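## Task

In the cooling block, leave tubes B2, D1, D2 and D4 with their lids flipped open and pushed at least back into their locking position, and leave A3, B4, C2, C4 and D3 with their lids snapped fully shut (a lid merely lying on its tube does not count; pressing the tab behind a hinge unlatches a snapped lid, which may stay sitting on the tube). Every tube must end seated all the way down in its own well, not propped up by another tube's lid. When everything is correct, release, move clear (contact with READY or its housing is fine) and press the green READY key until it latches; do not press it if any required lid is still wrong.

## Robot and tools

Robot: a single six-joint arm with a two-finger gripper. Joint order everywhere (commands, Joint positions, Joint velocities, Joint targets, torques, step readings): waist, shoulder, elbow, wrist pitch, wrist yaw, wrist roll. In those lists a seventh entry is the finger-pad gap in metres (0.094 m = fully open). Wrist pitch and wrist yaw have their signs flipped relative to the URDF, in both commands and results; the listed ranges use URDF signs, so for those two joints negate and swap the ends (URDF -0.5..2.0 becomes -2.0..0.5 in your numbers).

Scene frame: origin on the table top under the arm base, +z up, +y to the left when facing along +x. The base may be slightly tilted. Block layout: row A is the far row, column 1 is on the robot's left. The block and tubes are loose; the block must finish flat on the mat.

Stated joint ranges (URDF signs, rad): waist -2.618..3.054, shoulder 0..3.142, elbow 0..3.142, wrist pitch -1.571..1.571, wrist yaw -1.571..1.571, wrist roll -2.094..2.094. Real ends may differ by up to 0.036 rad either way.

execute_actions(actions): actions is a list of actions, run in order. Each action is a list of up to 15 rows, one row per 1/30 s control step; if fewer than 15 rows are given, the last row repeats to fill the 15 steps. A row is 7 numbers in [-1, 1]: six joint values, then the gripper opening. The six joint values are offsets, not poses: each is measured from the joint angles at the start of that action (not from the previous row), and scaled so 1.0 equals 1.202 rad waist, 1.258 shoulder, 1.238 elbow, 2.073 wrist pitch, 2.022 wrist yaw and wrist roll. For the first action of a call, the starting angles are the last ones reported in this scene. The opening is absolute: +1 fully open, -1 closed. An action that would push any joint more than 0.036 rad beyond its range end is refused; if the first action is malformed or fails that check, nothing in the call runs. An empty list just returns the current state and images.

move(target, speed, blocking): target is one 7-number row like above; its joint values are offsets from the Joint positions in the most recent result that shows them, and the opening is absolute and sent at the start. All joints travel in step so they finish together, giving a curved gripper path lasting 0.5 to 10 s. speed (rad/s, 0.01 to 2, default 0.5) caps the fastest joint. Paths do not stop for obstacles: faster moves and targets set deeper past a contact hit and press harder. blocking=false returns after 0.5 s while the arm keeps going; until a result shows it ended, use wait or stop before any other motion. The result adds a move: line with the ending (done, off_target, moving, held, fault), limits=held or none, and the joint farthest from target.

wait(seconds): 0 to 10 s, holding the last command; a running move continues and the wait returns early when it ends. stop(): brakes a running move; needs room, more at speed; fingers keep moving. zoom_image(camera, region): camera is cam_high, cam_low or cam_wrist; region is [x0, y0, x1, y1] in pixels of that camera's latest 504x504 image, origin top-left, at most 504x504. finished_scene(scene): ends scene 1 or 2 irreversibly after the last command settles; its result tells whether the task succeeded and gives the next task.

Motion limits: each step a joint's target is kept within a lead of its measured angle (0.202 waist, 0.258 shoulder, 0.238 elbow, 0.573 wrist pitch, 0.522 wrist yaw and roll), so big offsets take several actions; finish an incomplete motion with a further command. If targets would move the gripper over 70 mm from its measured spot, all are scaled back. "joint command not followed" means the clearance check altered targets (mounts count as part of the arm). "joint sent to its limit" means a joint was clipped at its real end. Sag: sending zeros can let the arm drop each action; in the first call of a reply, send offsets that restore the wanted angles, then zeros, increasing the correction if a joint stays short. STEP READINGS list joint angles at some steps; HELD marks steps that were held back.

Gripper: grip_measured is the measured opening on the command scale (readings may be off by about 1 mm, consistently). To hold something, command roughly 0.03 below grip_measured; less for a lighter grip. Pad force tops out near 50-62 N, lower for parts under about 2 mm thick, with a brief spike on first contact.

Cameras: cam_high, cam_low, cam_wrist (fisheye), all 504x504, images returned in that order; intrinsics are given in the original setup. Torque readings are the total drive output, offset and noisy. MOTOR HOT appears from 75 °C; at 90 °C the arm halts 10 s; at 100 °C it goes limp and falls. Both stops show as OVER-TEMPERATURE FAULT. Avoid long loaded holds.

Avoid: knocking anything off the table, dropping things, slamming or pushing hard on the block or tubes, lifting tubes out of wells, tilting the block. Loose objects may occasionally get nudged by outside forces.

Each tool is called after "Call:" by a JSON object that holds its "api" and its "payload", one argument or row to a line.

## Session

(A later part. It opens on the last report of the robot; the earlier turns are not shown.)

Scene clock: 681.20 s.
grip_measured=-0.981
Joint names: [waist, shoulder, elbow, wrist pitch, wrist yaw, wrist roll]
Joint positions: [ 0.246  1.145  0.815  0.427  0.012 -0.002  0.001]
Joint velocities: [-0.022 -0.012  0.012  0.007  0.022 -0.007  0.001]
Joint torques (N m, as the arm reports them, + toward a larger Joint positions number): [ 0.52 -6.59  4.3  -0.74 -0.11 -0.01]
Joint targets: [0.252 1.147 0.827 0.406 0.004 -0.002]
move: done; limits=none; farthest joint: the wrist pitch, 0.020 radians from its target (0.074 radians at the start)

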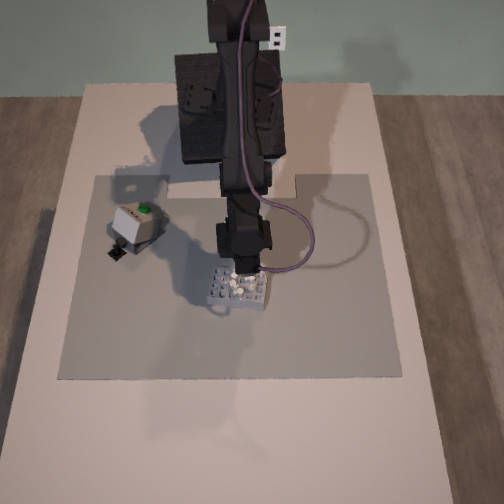

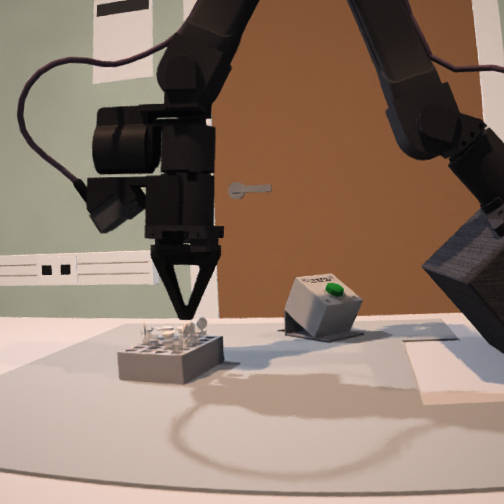

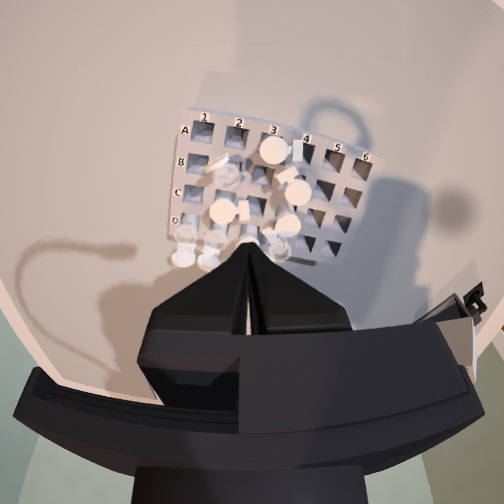

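Call:
{"api": "move", "payload": {
  "target": [0.004,0.033,-0.004,-0.022,-0.004,0.0,-1],
  "speed": 0.04
}}

Call:
{"api": "zoom_image", "payload": {
  "camera": "cam_wrist",
  "region": [140, 130, 360, 310]
}}

Call:
{"api": "zoom_image", "payload": {
  "camera": "cam_low",
  "region": [100, 280, 260, 390]
}}

Scene clock: 688.67 s.
grip_measured=-0.981
Joint names: [waist, shoulder, elbow, wrist pitch, wrist yaw, wrist roll]
Joint positions: [ 0.246  1.184  0.815  0.401  0.012 -0.002  0.001]
Joint velocities: [-0.002  0.007  0.007 -0.095 -0.022 -0.007  0.   ]
Joint torques (N m, as the arm reports them, + toward a larger Joint positions number): [ 0.4  -6.71  2.87 -0.69 -0.11 -0.01]
Joint targets: [0.250 1.187 0.810 0.381 0.004 -0.002]
move: done; limits=none; farthest joint: the wrist pitch, 0.020 radians from its target (0.045 radians at the start)

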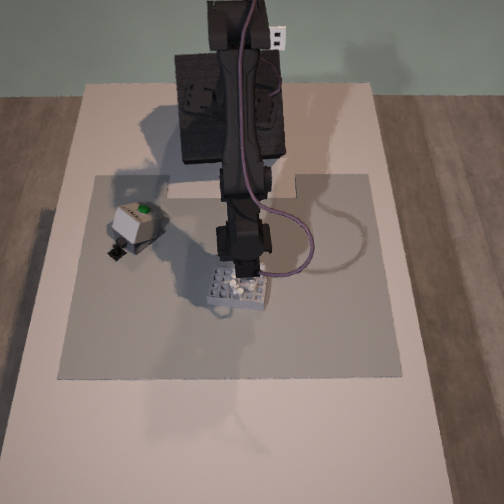

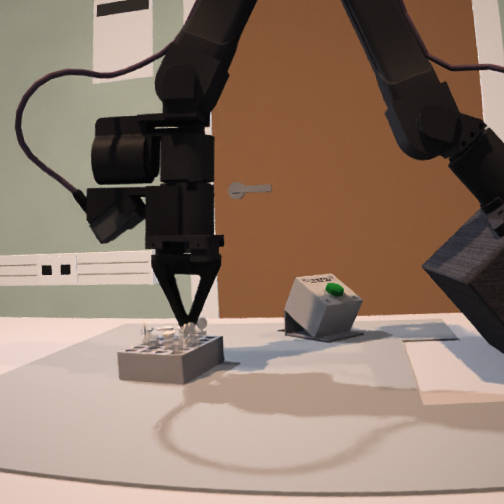

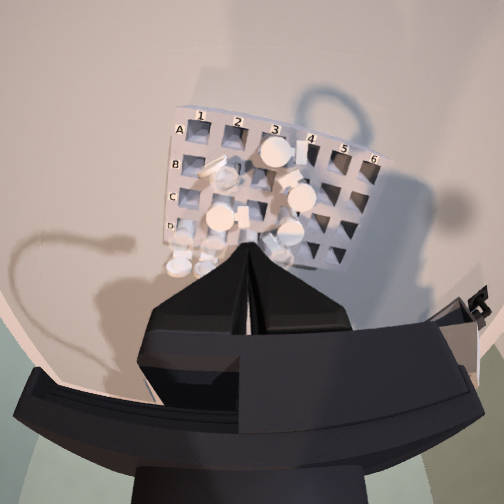

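Region (140, 130, 360, 310) of cam_wrist's 504x504 image, scaled by 2.291, with more detail than that image has; it fills the top 412 rows of this view, and the rest is white.

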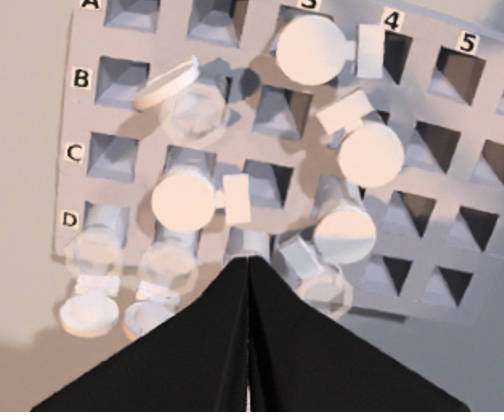

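Region (100, 280, 260, 390) of cam_low's 504x504 image, scaled by 3.150, with more detail than that image has; it fills the top 346 rows of this view, and the rest is white.

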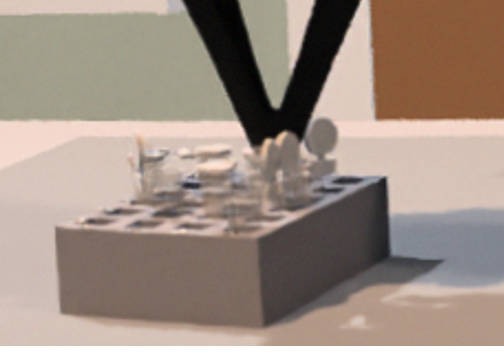

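Call:
{"api": "execute_actions", "payload": {
  "actions": [
    [[0.004,0.003,-0.004,-0.01,-0.004,0,-1],[0.004,0.004,-0.004,-0.01,-0.004,0,-1],[0.004,0.005,-0.004,-0.0105,-0.004,0,-1],[0.004,0.006,-0.004,-0.011,-0.004,0,-1],[0.004,0.007,-0.004,-0.011,-0.004,0,-1],[0.004,0.008,-0.004,-0.0115,-0.004,0,-1],[0.004,0.009,-0.004,-0.012,-0.004,0,-1],[0.004,0.010,-0.004,-0.012,-0.004,0,-1],[0.004,0.011,-0.004,-0.0125,-0.004,0,-1],[0.004,0.012,-0.004,-0.013,-0.004,0,-1],[0.004,0.013,-0.004,-0.013,-0.004,0,-1],[0.004,0.014,-0.004,-0.013,-0.004,0,-1],[0.004,0.015,-0.004,-0.013,-0.004,0,-1],[0.004,0.016,-0.004,-0.013,-0.004,0,-1]]
  ]
}}

Call:
{"api": "execute_actions", "payload": {
  "actions": [
    [[0.004,0.010,-0.004,-0.008,-0.004,0,-1],[0.004,0.011,-0.004,-0.008,-0.004,0,-1],[0.004,0.012,-0.004,-0.008,-0.004,0,-1],[0.004,0.0135,-0.004,-0.008,-0.004,0,-1],[0.004,0.015,-0.004,-0.008,-0.004,0,-1],[0.004,0.0165,-0.004,-0.008,-0.004,0,-1],[0.004,0.018,-0.004,-0.008,-0.004,0,-1],[0.004,0.0195,-0.004,-0.008,-0.004,0,-1],[0.004,0.021,-0.004,-0.008,-0.004,0,-1],[0.004,0.0225,-0.004,-0.008,-0.004,0,-1],[0.004,0.024,-0.004,-0.008,-0.004,0,-1],[0.004,0.0255,-0.004,-0.008,-0.004,0,-1],[0.004,0.027,-0.004,-0.008,-0.004,0,-1],[0.004,0.028,-0.004,-0.008,-0.004,0,-1]]
  ]
}}

Call:
{"api": "execute_actions", "payload": {
  "actions": [
    [[0.004,0.028,-0.004,-0.008,-0.004,0,-1],[0.004,0.029,-0.004,-0.008,-0.004,0,-1],[0.004,0.030,-0.004,-0.008,-0.004,0,-1],[0.004,0.0315,-0.004,-0.008,-0.004,0,-1],[0.004,0.033,-0.004,-0.008,-0.004,0,-1],[0.004,0.0345,-0.004,-0.008,-0.004,0,-1],[0.004,0.036,-0.004,-0.008,-0.004,0,-1],[0.004,0.0375,-0.004,-0.008,-0.004,0,-1],[0.004,0.039,-0.004,-0.008,-0.004,0,-1],[0.004,0.0405,-0.004,-0.008,-0.004,0,-1],[0.004,0.042,-0.004,-0.008,-0.004,0,-1],[0.004,0.043,-0.004,-0.008,-0.004,0,-1]]
  ]
}}

Scene clock: 701.27 s.
grip_measured=-0.981
Joint names: [waist, shoulder, elbow, wrist pitch, wrist yaw, wrist roll]
Joint positions: [ 0.246  1.192  0.815  0.395  0.011 -0.002  0.001]
Joint velocities: [ 0.007 -0.012  0.007  0.022 -0.007 -0.007  0.   ]
Joint torques (N m, as the arm reports them, + toward a larger Joint positions number): [ 0.44 -5.85  2.83 -0.72 -0.1  -0.01]
Joint targets: [0.250 1.205 0.810 0.374 0.004 -0.002]
Step readings (joint positions):
0: [0.246 1.184 0.815 0.401 0.012 -0.002]
1: [0.246 1.184 0.815 0.401 0.012 -0.002]
2: [0.246 1.184 0.815 0.401 0.012 -0.002]
4: [0.246 1.184 0.815 0.400 0.012 -0.002]
8: [0.246 1.188 0.815 0.397 0.012 -0.002]
15: Joint positions above

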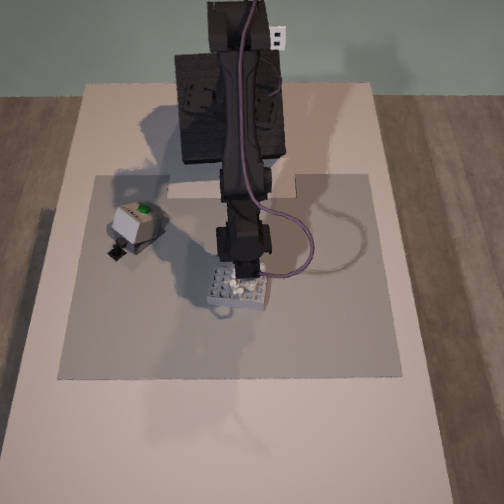

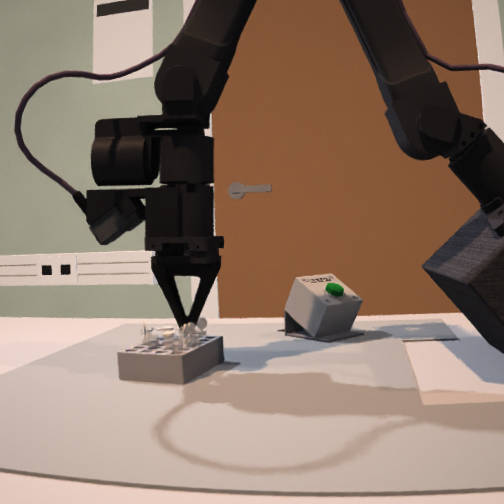

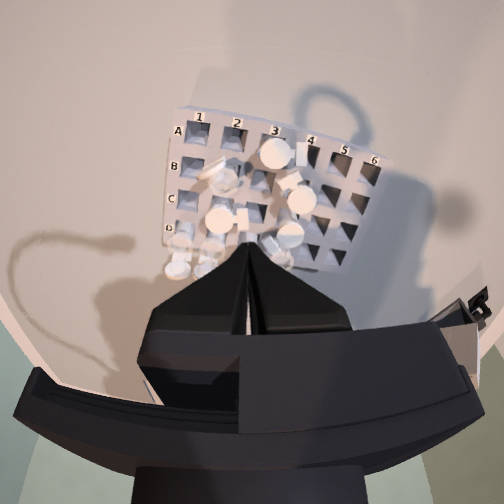

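Scene clock: 701.77 s.
grip_measured=-0.981
Joint names: [waist, shoulder, elbow, wrist pitch, wrist yaw, wrist roll]
Joint positions: [ 0.246  1.195  0.815  0.395  0.01  -0.002  0.001]
Joint velocities: [ 0.002  0.002 -0.012 -0.007  0.022  0.007 -0.001]
Joint torques (N m, as the arm reports them, + toward a larger Joint positions number): [ 0.41 -4.2   2.88 -0.7  -0.09 -0.01]
Joint targets: [0.250 1.227 0.810 0.378 0.003 -0.002]
Step readings (joint positions):
0: [0.246 1.192 0.815 0.395 0.011 -0.002]
1: [0.246 1.192 0.815 0.395 0.011 -0.002]
2: [0.246 1.192 0.815 0.395 0.011 -0.002]
4: [0.246 1.192 0.815 0.395 0.011 -0.002]
8: [0.246 1.194 0.815 0.395 0.010 -0.002]
15: Joint positions above

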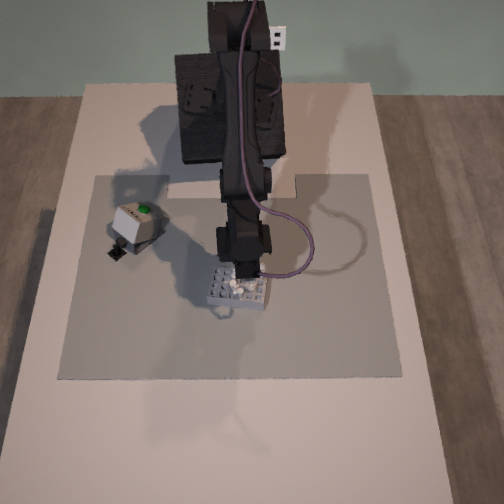

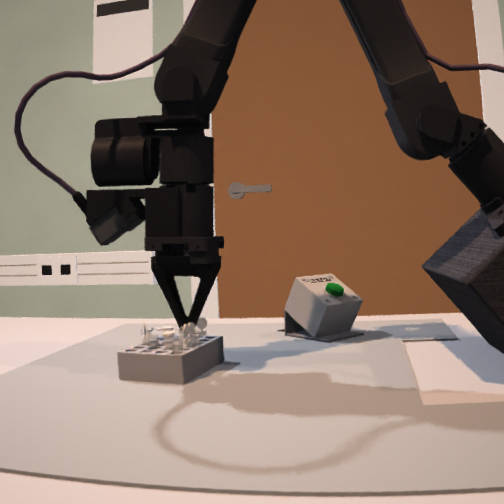

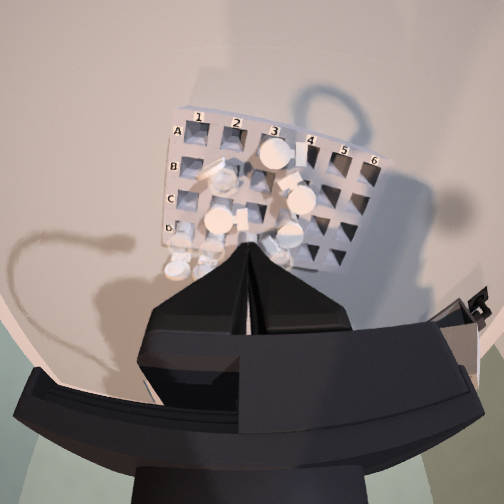

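Scene clock: 702.27 s.
grip_measured=-0.981
Joint names: [waist, shoulder, elbow, wrist pitch, wrist yaw, wrist roll]
Joint positions: [ 0.246  1.196  0.815  0.395  0.01  -0.002  0.001]
Joint velocities: [-0.002 -0.002 -0.007 -0.037  0.051  0.051  0.   ]
Joint torques (N m, as the arm reports them, + toward a larger Joint positions number): [ 0.43 -2.5   2.82 -0.68 -0.1  -0.01]
Joint targets: [0.250 1.249 0.810 0.378 0.002 -0.002]
Step readings (joint positions):
0: [0.246 1.195 0.815 0.395 0.010 -0.002]
1: [0.246 1.195 0.815 0.395 0.010 -0.002]
2: [0.246 1.195 0.815 0.395 0.010 -0.002]
4: [0.246 1.195 0.815 0.395 0.010 -0.002]
8: [0.246 1.196 0.815 0.395 0.010 -0.002]
15: Joint positions above

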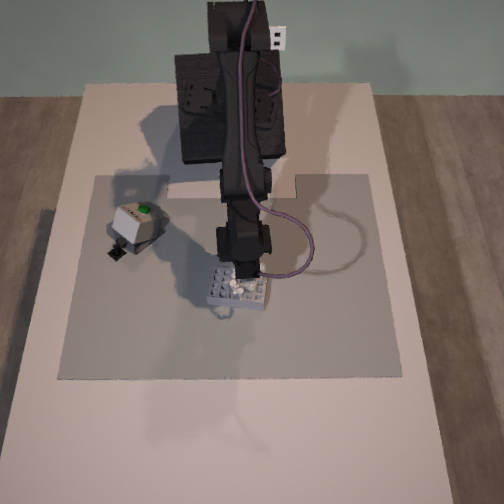

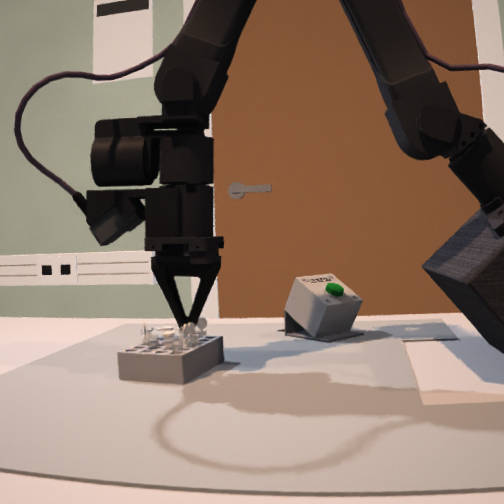

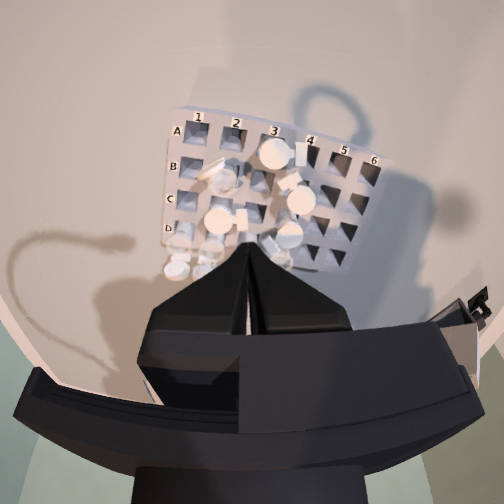

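Call:
{"api": "move", "payload": {
  "target": [0.004,-0.085,0.0,0.036,-0.004,0.0,-1],
  "speed": 0.1
}}

Call:
{"api": "move", "payload": {
  "target": [0.077,0.021,0.057,0.014,-0.004,0.141,-0.70],
  "speed": 0.2
}}

Call:
{"api": "zoom_image", "payload": {
  "camera": "cam_wrist",
  "region": [140, 130, 360, 310]
}}

Call:
{"api": "zoom_image", "payload": {
  "camera": "cam_low",
  "region": [100, 280, 260, 390]
}}

Scene clock: 718.30 s.
grip_measured=-0.981
Joint names: [waist, shoulder, elbow, wrist pitch, wrist yaw, wrist roll]
Joint positions: [ 0.246  1.115  0.815  0.463  0.01  -0.002  0.001]
Joint velocities: [-0.002  0.002 -0.007 -0.051 -0.066 -0.022  0.001]
Joint torques (N m, as the arm reports them, + toward a larger Joint positions number): [ 0.41 -8.79  3.46 -0.47 -0.11 -0.01]
Joint targets: [0.250 1.089 0.815 0.470 0.002 -0.002]
move: off_target; limits=none; farthest joint: the shoulder, 0.026 radians from its target (0.107 radians at the start)

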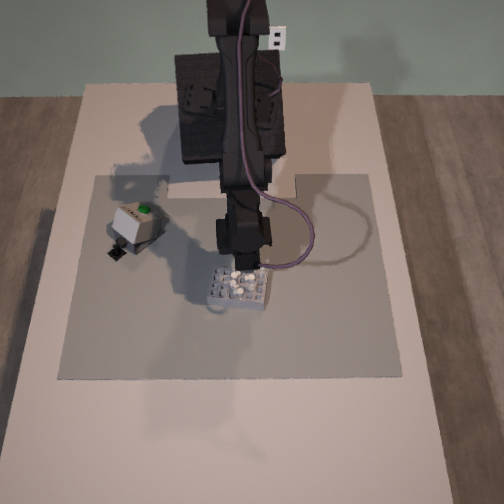

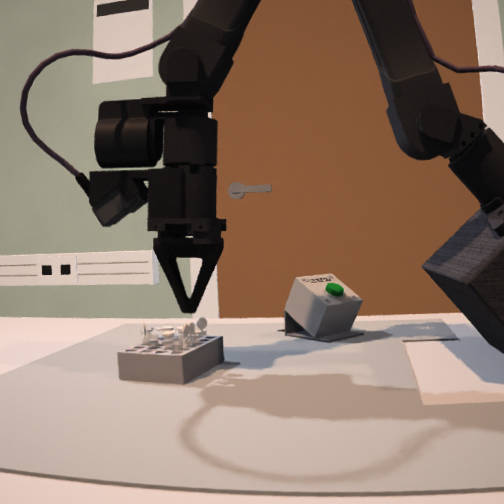

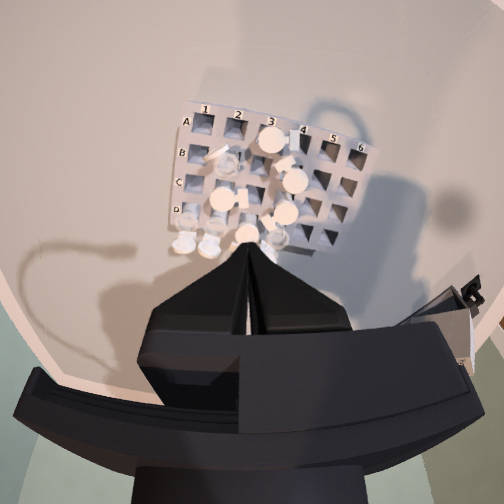

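Scene clock: 720.33 s.
grip_measured=-0.702
Joint names: [waist, shoulder, elbow, wrist pitch, wrist yaw, wrist roll]
Joint positions: [0.328 1.14  0.858 0.485 0.01  0.278 0.014]
Joint velocities: [-0.007 -0.002  0.007  0.007 -0.007 -0.081  0.001]
Joint torques (N m, as the arm reports them, + toward a larger Joint positions number): [ 1.19 -6.7   5.58 -0.47 -0.08  0.04]
Joint targets: [0.338 1.142 0.886 0.492 0.002 0.283]
move: off_target; limits=none; farthest joint: the elbow, 0.028 radians from its target (0.070 radians at the start)

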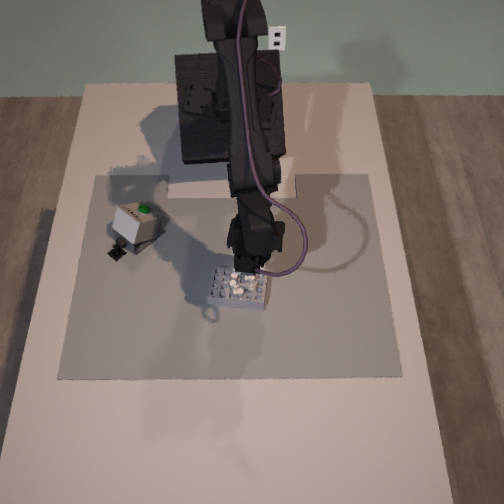

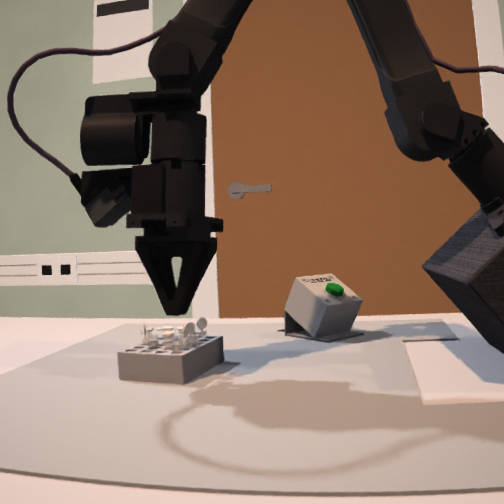

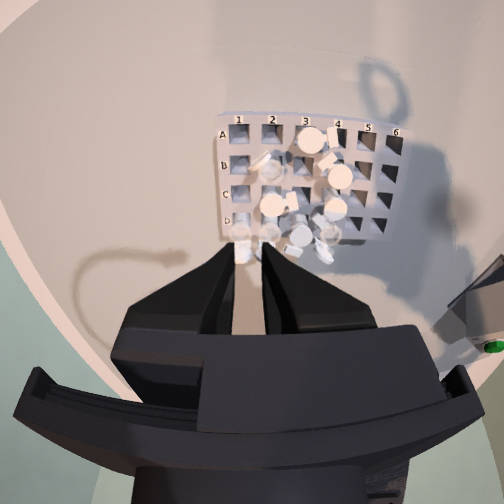

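Region (140, 130, 360, 310) of cam_wrist's 504x504 image, scaled by 2.291, with more detail than that image has; it fills the top 412 rows of this view, and the rest is white.

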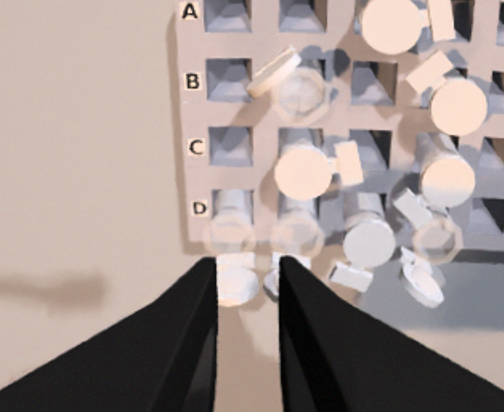

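Region (100, 280, 260, 390) of cam_low's 504x504 image, scaled by 3.150, with more detail than that image has; it fills the top 346 rows of this view, and the rest is white.

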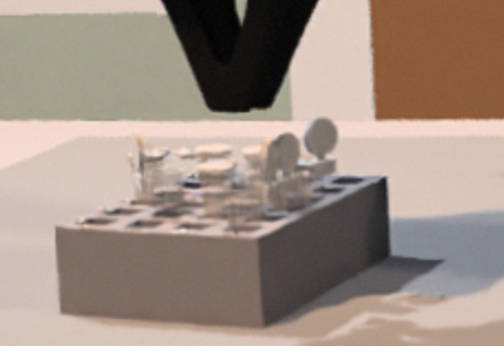

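Call:
{"api": "move", "payload": {
  "target": [-0.025,0.002,0.01,-0.018,-0.004,0.002,-0.73],
  "speed": 0.06
}}

Call:
{"api": "move", "payload": {
  "target": [-0.005,0.045,0.01,-0.035,-0.004,0.002,-0.73],
  "speed": 0.05
}}

Call:
{"api": "zoom_image", "payload": {
  "camera": "cam_wrist",
  "region": [140, 150, 360, 330]
}}

Call:
{"api": "zoom_image", "payload": {
  "camera": "cam_low",
  "region": [100, 280, 260, 390]
}}

Scene clock: 730.30 s.
grip_measured=-0.728
Joint names: [waist, shoulder, elbow, wrist pitch, wrist yaw, wrist roll]
Joint positions: [0.308 1.14  0.858 0.468 0.01  0.278 0.013]
Joint velocities: [-0.017 -0.007  0.012  0.007 -0.022  0.022 -0.001]
Joint torques (N m, as the arm reports them, + toward a larger Joint positions number): [-0.86 -6.65  4.46 -0.73 -0.08  0.03]
Joint targets: [0.298 1.143 0.870 0.448 0.002 0.281]
move: done; limits=none; farthest joint: the wrist pitch, 0.020 radians from its target (0.037 radians at the start)

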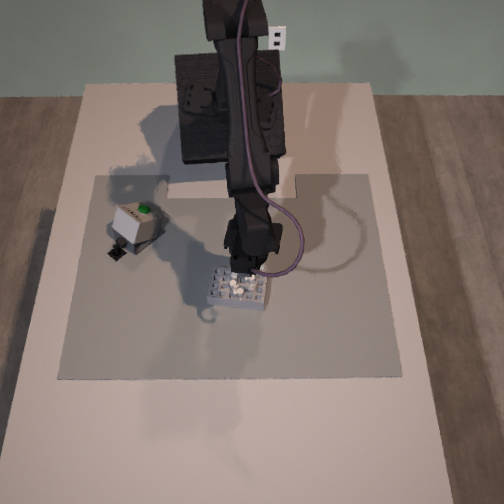

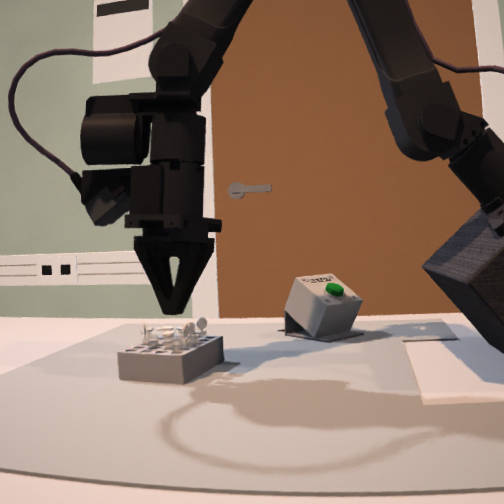

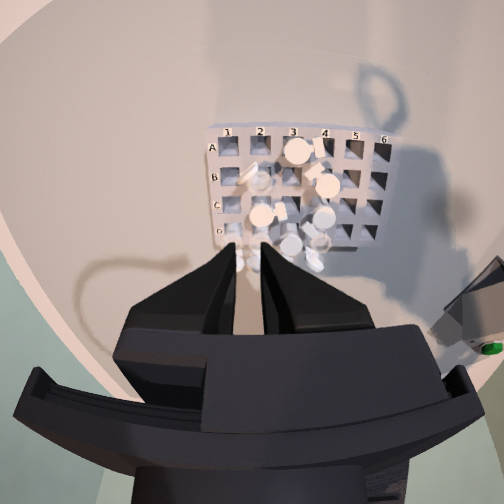

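Scene clock: 732.17 s.
grip_measured=-0.728
Joint names: [waist, shoulder, elbow, wrist pitch, wrist yaw, wrist roll]
Joint positions: [0.308 1.195 0.858 0.416 0.01  0.278 0.013]
Joint velocities: [ 0.002  0.002 -0.002 -0.007  0.007 -0.051 -0.001]
Joint torques (N m, as the arm reports them, + toward a larger Joint positions number): [-0.41 -6.98  4.27 -0.75 -0.08  0.03]
Joint targets: [0.302 1.197 0.870 0.395 0.002 0.282]
move: done; limits=none; farthest joint: the wrist pitch, 0.020 radians from its target (0.072 radians at the start)

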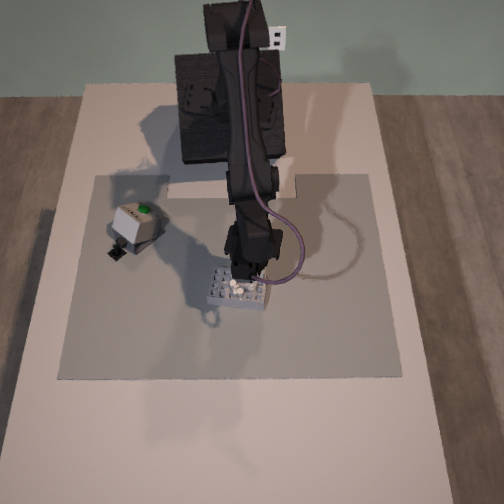

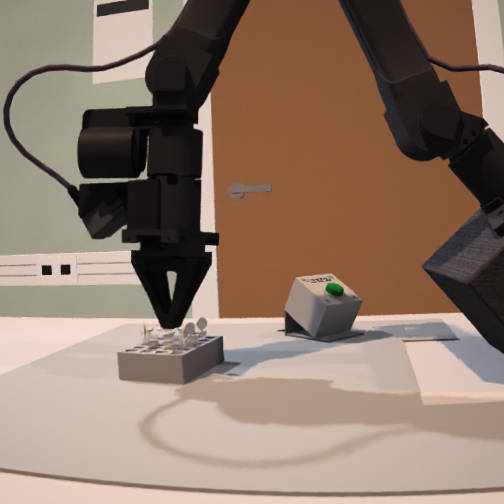

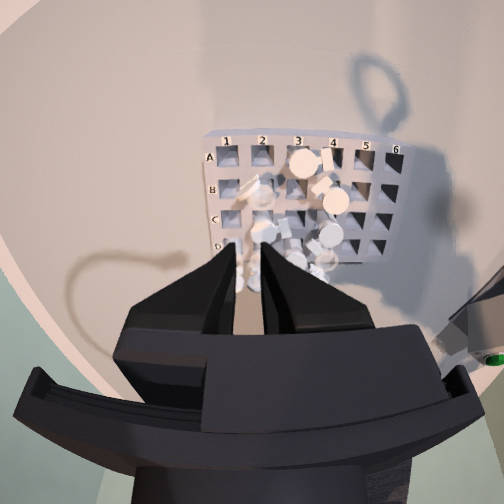

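Region (140, 150, 360, 330) of cam_wrist's 504x504 image, scaled by 2.291, with more detail than that image has; it fills the top 412 rows of this view, and the rest is white.

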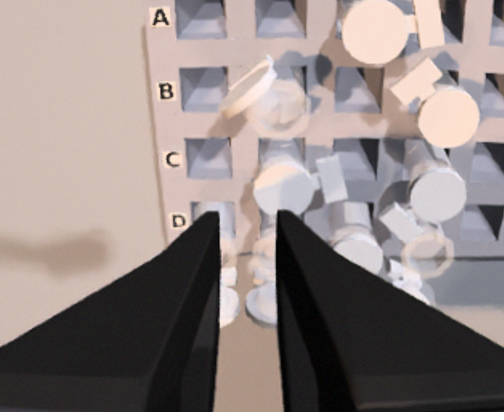

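Region (100, 280, 260, 390) of cam_low's 504x504 image, scaled by 3.150, with more detail than that image has; it fills the top 346 rows of this view, and the rest is white.

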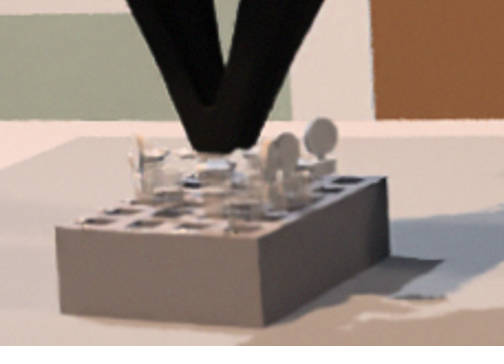

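Call:
{"api": "move", "payload": {
  "target": [0.018,0.002,0.01,0.024,-0.004,0.002,-0.73],
  "speed": 0.03
}}

Call:
{"api": "zoom_image", "payload": {
  "camera": "cam_wrist",
  "region": [140, 150, 360, 330]
}}

Call:
{"api": "zoom_image", "payload": {
  "camera": "cam_low",
  "region": [100, 280, 260, 390]
}}

Scene clock: 738.17 s.
grip_measured=-0.728
Joint names: [waist, shoulder, elbow, wrist pitch, wrist yaw, wrist roll]
Joint positions: [0.318 1.195 0.858 0.445 0.006 0.278 0.013]
Joint velocities: [-0.017 -0.002  0.002 -0.022  0.007  0.007  0.001]
Joint torques (N m, as the arm reports them, + toward a larger Joint positions number): [ 1.32 -6.87  4.25 -0.33 -0.06  0.04]
Joint targets: [0.330 1.198 0.870 0.465 0.002 0.282]
move: done; limits=none; farthest joint: the wrist pitch, 0.020 radians from its target (0.051 radians at the start)

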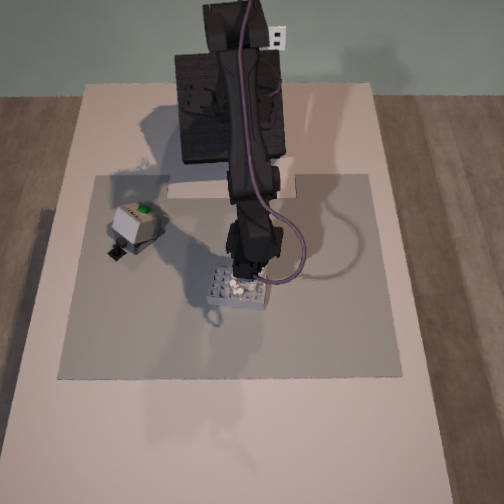

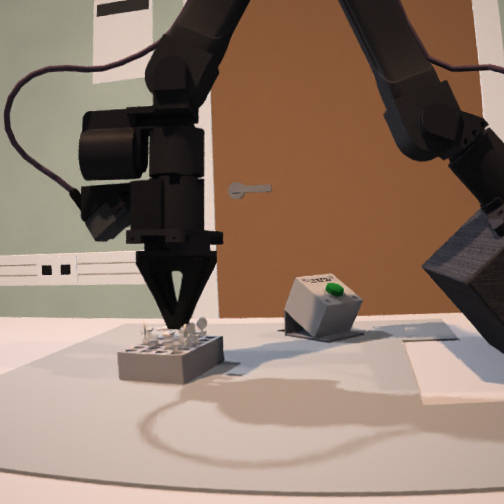

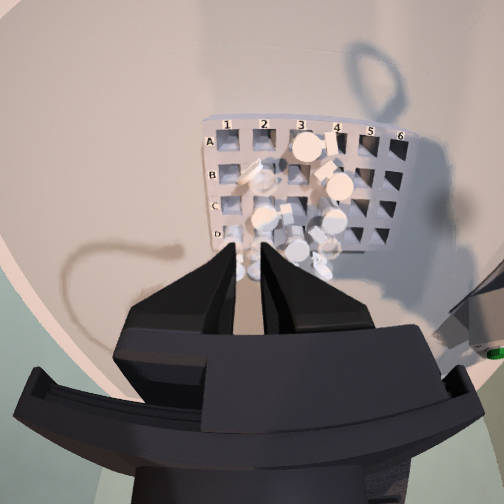

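Region (140, 150, 360, 330) of cam_wrist's 504x504 image, scaled by 2.291, with more detail than that image has; it fills the top 412 rows of this view, and the rest is white.

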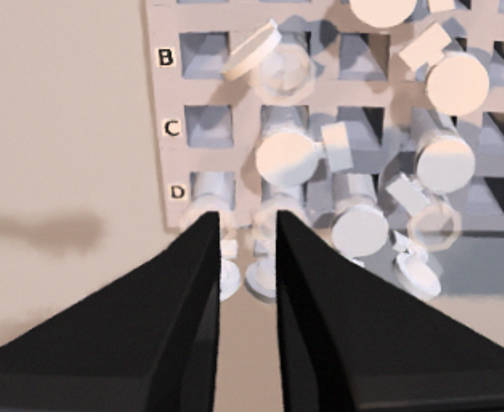

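Region (100, 280, 260, 390) of cam_low's 504x504 image, scaled by 3.150, with more detail than that image has; it fills the top 346 rows of this view, and the rest is white.

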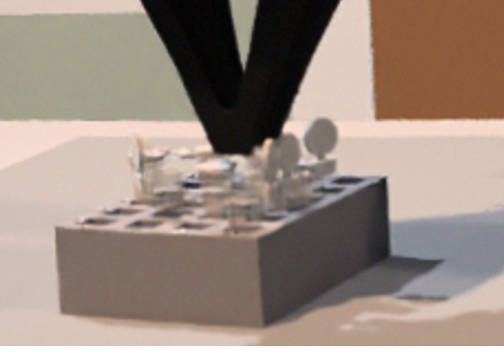

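Call:
{"api": "execute_actions", "payload": {
  "actions": [
    [[0.005,0.002,0.01,0.011,-0.002,0.002,-0.73],[0.005,0.002,0.01,0.012,-0.002,0.002,-0.73],[0.005,0.002,0.01,0.013,-0.002,0.002,-0.73],[0.005,0.002,0.01,0.0145,-0.002,0.002,-0.73],[0.005,0.002,0.01,0.016,-0.002,0.002,-0.73],[0.005,0.002,0.01,0.0175,-0.002,0.002,-0.73],[0.005,0.002,0.01,0.019,-0.002,0.002,-0.73],[0.005,0.002,0.01,0.0205,-0.002,0.002,-0.73],[0.005,0.002,0.01,0.022,-0.002,0.002,-0.73],[0.005,0.002,0.01,0.0235,-0.002,0.002,-0.73],[0.005,0.002,0.01,0.025,-0.002,0.002,-0.73],[0.005,0.002,0.01,0.0265,-0.002,0.002,-0.73],[0.005,0.002,0.01,0.028,-0.002,0.002,-0.73]]
  ]
}}

Call:
{"api": "wait", "payload": {
  "seconds": 0.5
}}

Call:
{"api": "zoom_image", "payload": {
  "camera": "cam_low",
  "region": [100, 280, 260, 390]
}}

Call:
{"api": "zoom_image", "payload": {
  "camera": "cam_wrist",
  "region": [140, 150, 360, 330]
}}

Scene clock: 744.00 s.
grip_measured=-0.728
Joint names: [waist, shoulder, elbow, wrist pitch, wrist yaw, wrist roll]
Joint positions: [0.318 1.195 0.858 0.451 0.004 0.278 0.013]
Joint velocities: [-0.017  0.002  0.007 -0.022  0.066  0.051 -0.   ]
Joint torques (N m, as the arm reports them, + toward a larger Joint positions number): [ 0.76 -6.86  4.26 -0.01 -0.03  0.04]
Joint targets: [0.324 1.198 0.870 0.503 0.002 0.282]
Step readings (joint positions):
0: [0.318 1.195 0.858 0.445 0.006 0.278]
1: [0.318 1.195 0.858 0.446 0.006 0.278]
2: [0.318 1.195 0.858 0.446 0.005 0.278]
4: [0.318 1.195 0.858 0.446 0.005 0.278]
8: [0.318 1.195 0.858 0.448 0.005 0.278]
15: Joint positions above

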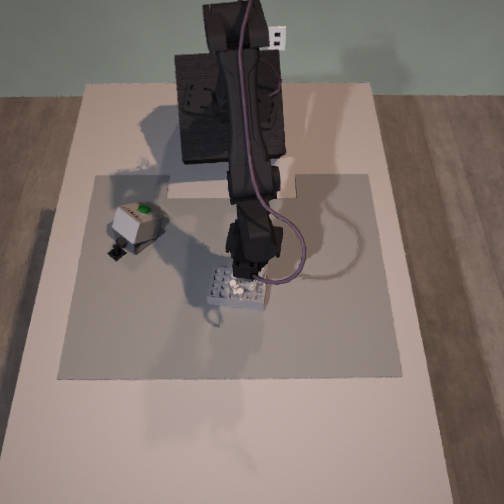

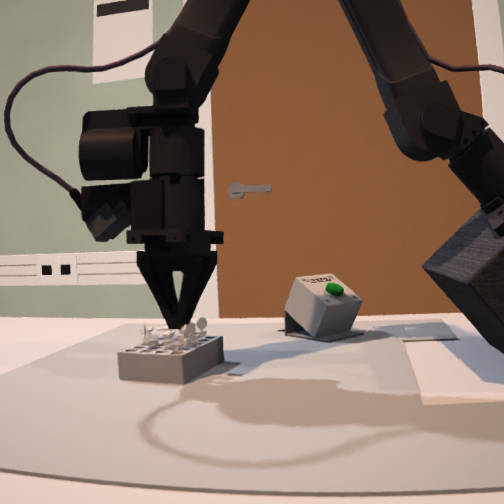

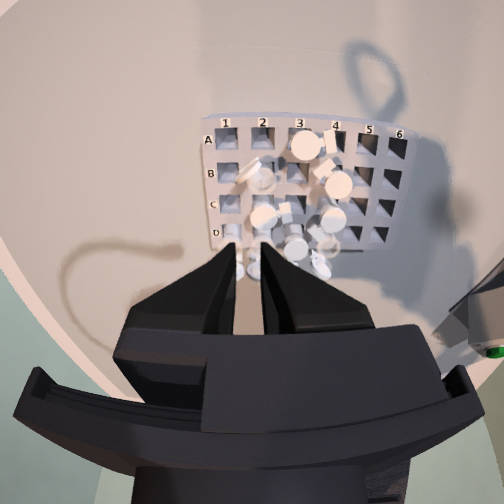

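Scene clock: 744.50 s.
grip_measured=-0.728
Joint names: [waist, shoulder, elbow, wrist pitch, wrist yaw, wrist roll]
Joint positions: [0.318 1.195 0.858 0.451 0.004 0.278 0.013]
Joint velocities: [-0.012 -0.007 -0.017 -0.037  0.037  0.007  0.   ]
Joint torques (N m, as the arm reports them, + toward a larger Joint positions number): [ 0.76 -6.87  4.22 -0.01 -0.03  0.04]
Joint targets: [0.324 1.198 0.870 0.503 0.002 0.282]
wait: 0.50 s; at rest by 0.17 s

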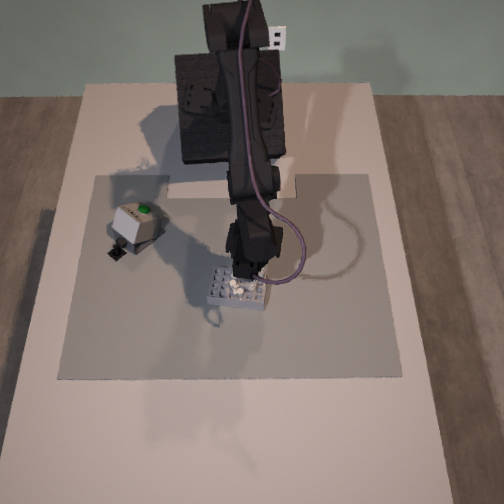

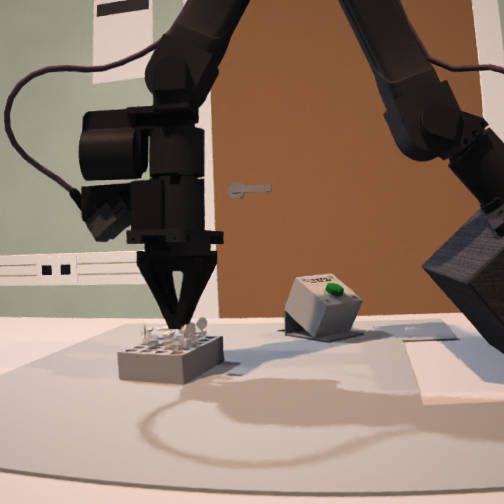

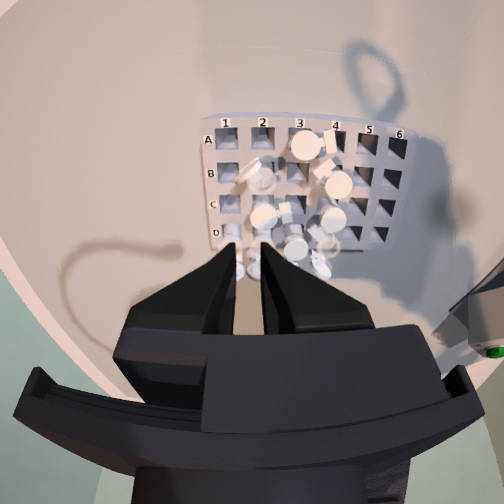

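Region (100, 280, 260, 390) of cam_low's 504x504 image, scaled by 3.150, with more detail than that image has; it fills the top 346 rows of this view, and the rest is white.

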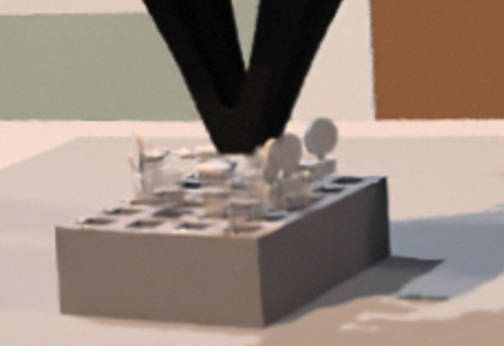

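Region (140, 150, 360, 330) of cam_wrist's 504x504 image, scaled by 2.291, with more detail than that image has; it fills the top 412 rows of this view, and the rest is white.

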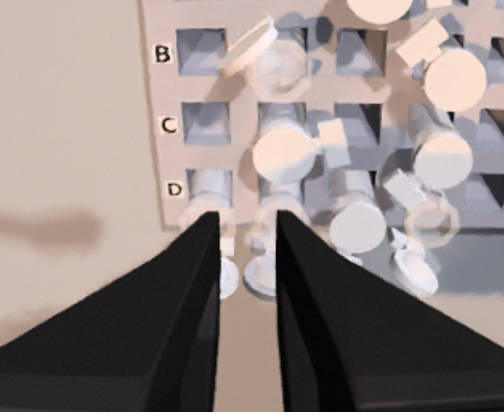

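Call:
{"api": "move", "payload": {
  "target": [0.004,0.002,0.072,0.018,-0.002,0.002,-0.73],
  "speed": 0.08
}}

Call:
{"api": "move", "payload": {
  "target": [-0.038,0.03,0.012,-0.018,-0.002,0.002,-1],
  "speed": 0.06
}}

Call:
{"api": "zoom_image", "payload": {
  "camera": "cam_low",
  "region": [100, 280, 260, 390]
}}

Call:
{"api": "zoom_image", "payload": {
  "camera": "cam_wrist",
  "region": [140, 130, 360, 310]
}}

Scene clock: 756.13 s.
grip_measured=-0.728
Joint names: [waist, shoulder, elbow, wrist pitch, wrist yaw, wrist roll]
Joint positions: [0.318 1.195 0.92  0.481 0.004 0.278 0.013]
Joint velocities: [-0.002  0.002 -0.002  0.022  0.007 -0.007 -0.   ]
Joint torques (N m, as the arm reports them, + toward a larger Joint positions number): [ 0.63 -7.16  5.54 -0.43 -0.05  0.03]
Joint targets: [0.323 1.198 0.947 0.488 -0.000 0.282]
move: off_target; limits=none; farthest joint: the elbow, 0.027 radians from its target (0.089 radians at the start)

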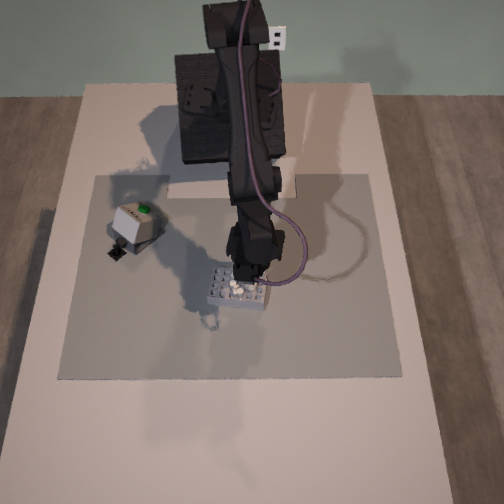

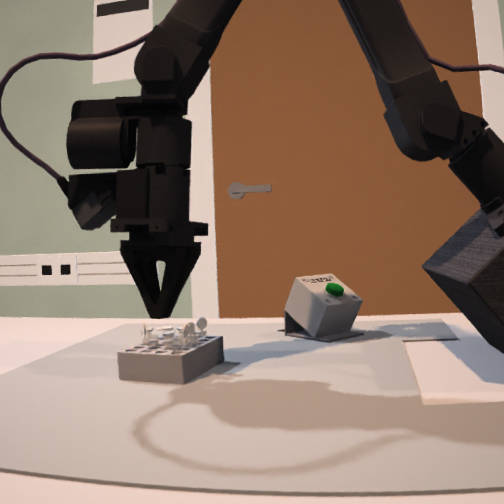

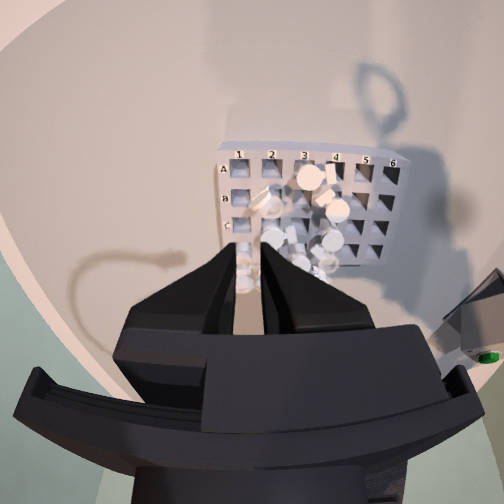

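Scene clock: 757.33 s.
grip_measured=-0.981
Joint names: [waist, shoulder, elbow, wrist pitch, wrist yaw, wrist roll]
Joint positions: [0.283 1.232 0.92  0.463 0.004 0.278 0.001]
Joint velocities: [-0.002 -0.002 -0.007 -0.037 -0.007  0.007 -0.   ]
Joint torques (N m, as the arm reports them, + toward a larger Joint positions number): [-0.94 -7.43  4.51 -0.68 -0.07  0.04]
Joint targets: [0.273 1.233 0.935 0.443 -0.000 0.282]
move: done; limits=none; farthest joint: the wrist pitch, 0.020 radians from its target (0.037 radians at the start)

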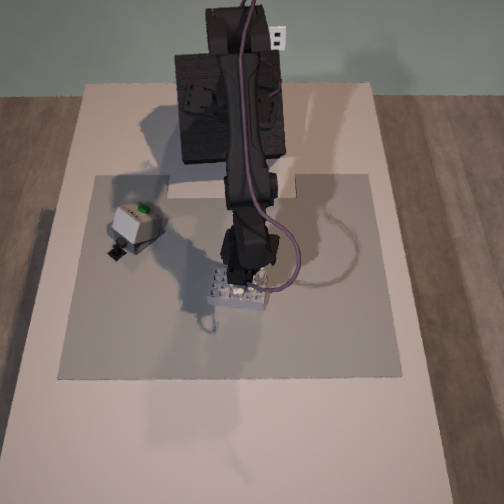

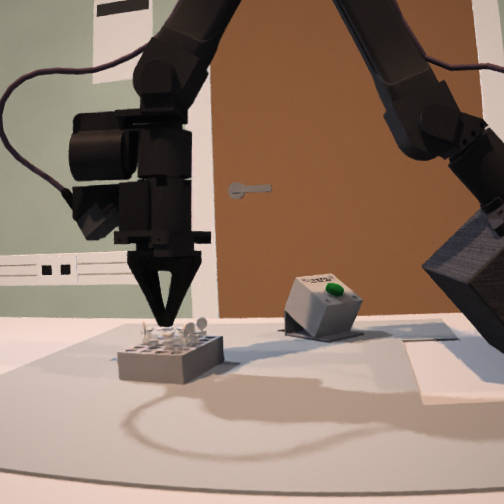

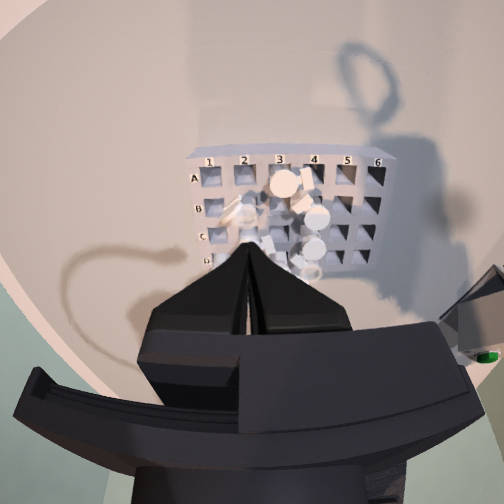

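Region (100, 280, 260, 390) of cam_low's 504x504 image, scaled by 3.150, with more detail than that image has; it fills the top 346 rows of this view, and the rest is white.

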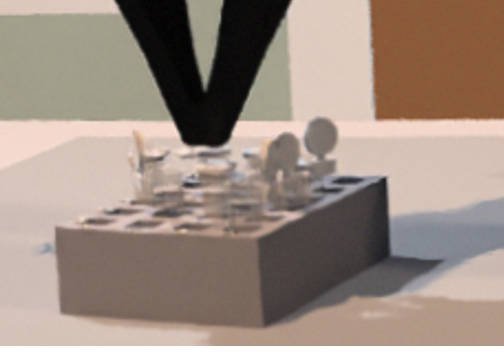

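Region (140, 130, 360, 310) of cam_wrist's 504x504 image, scaled by 2.291, with more detail than that image has; it fills the top 412 rows of this view, and the rest is white.

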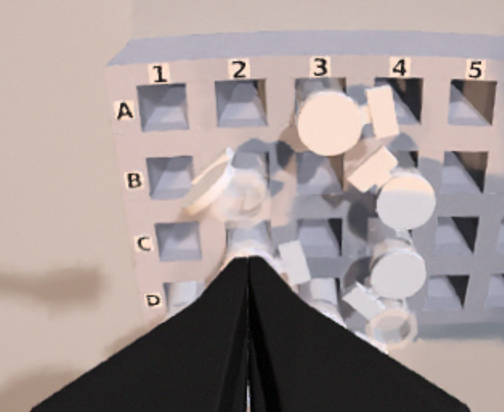

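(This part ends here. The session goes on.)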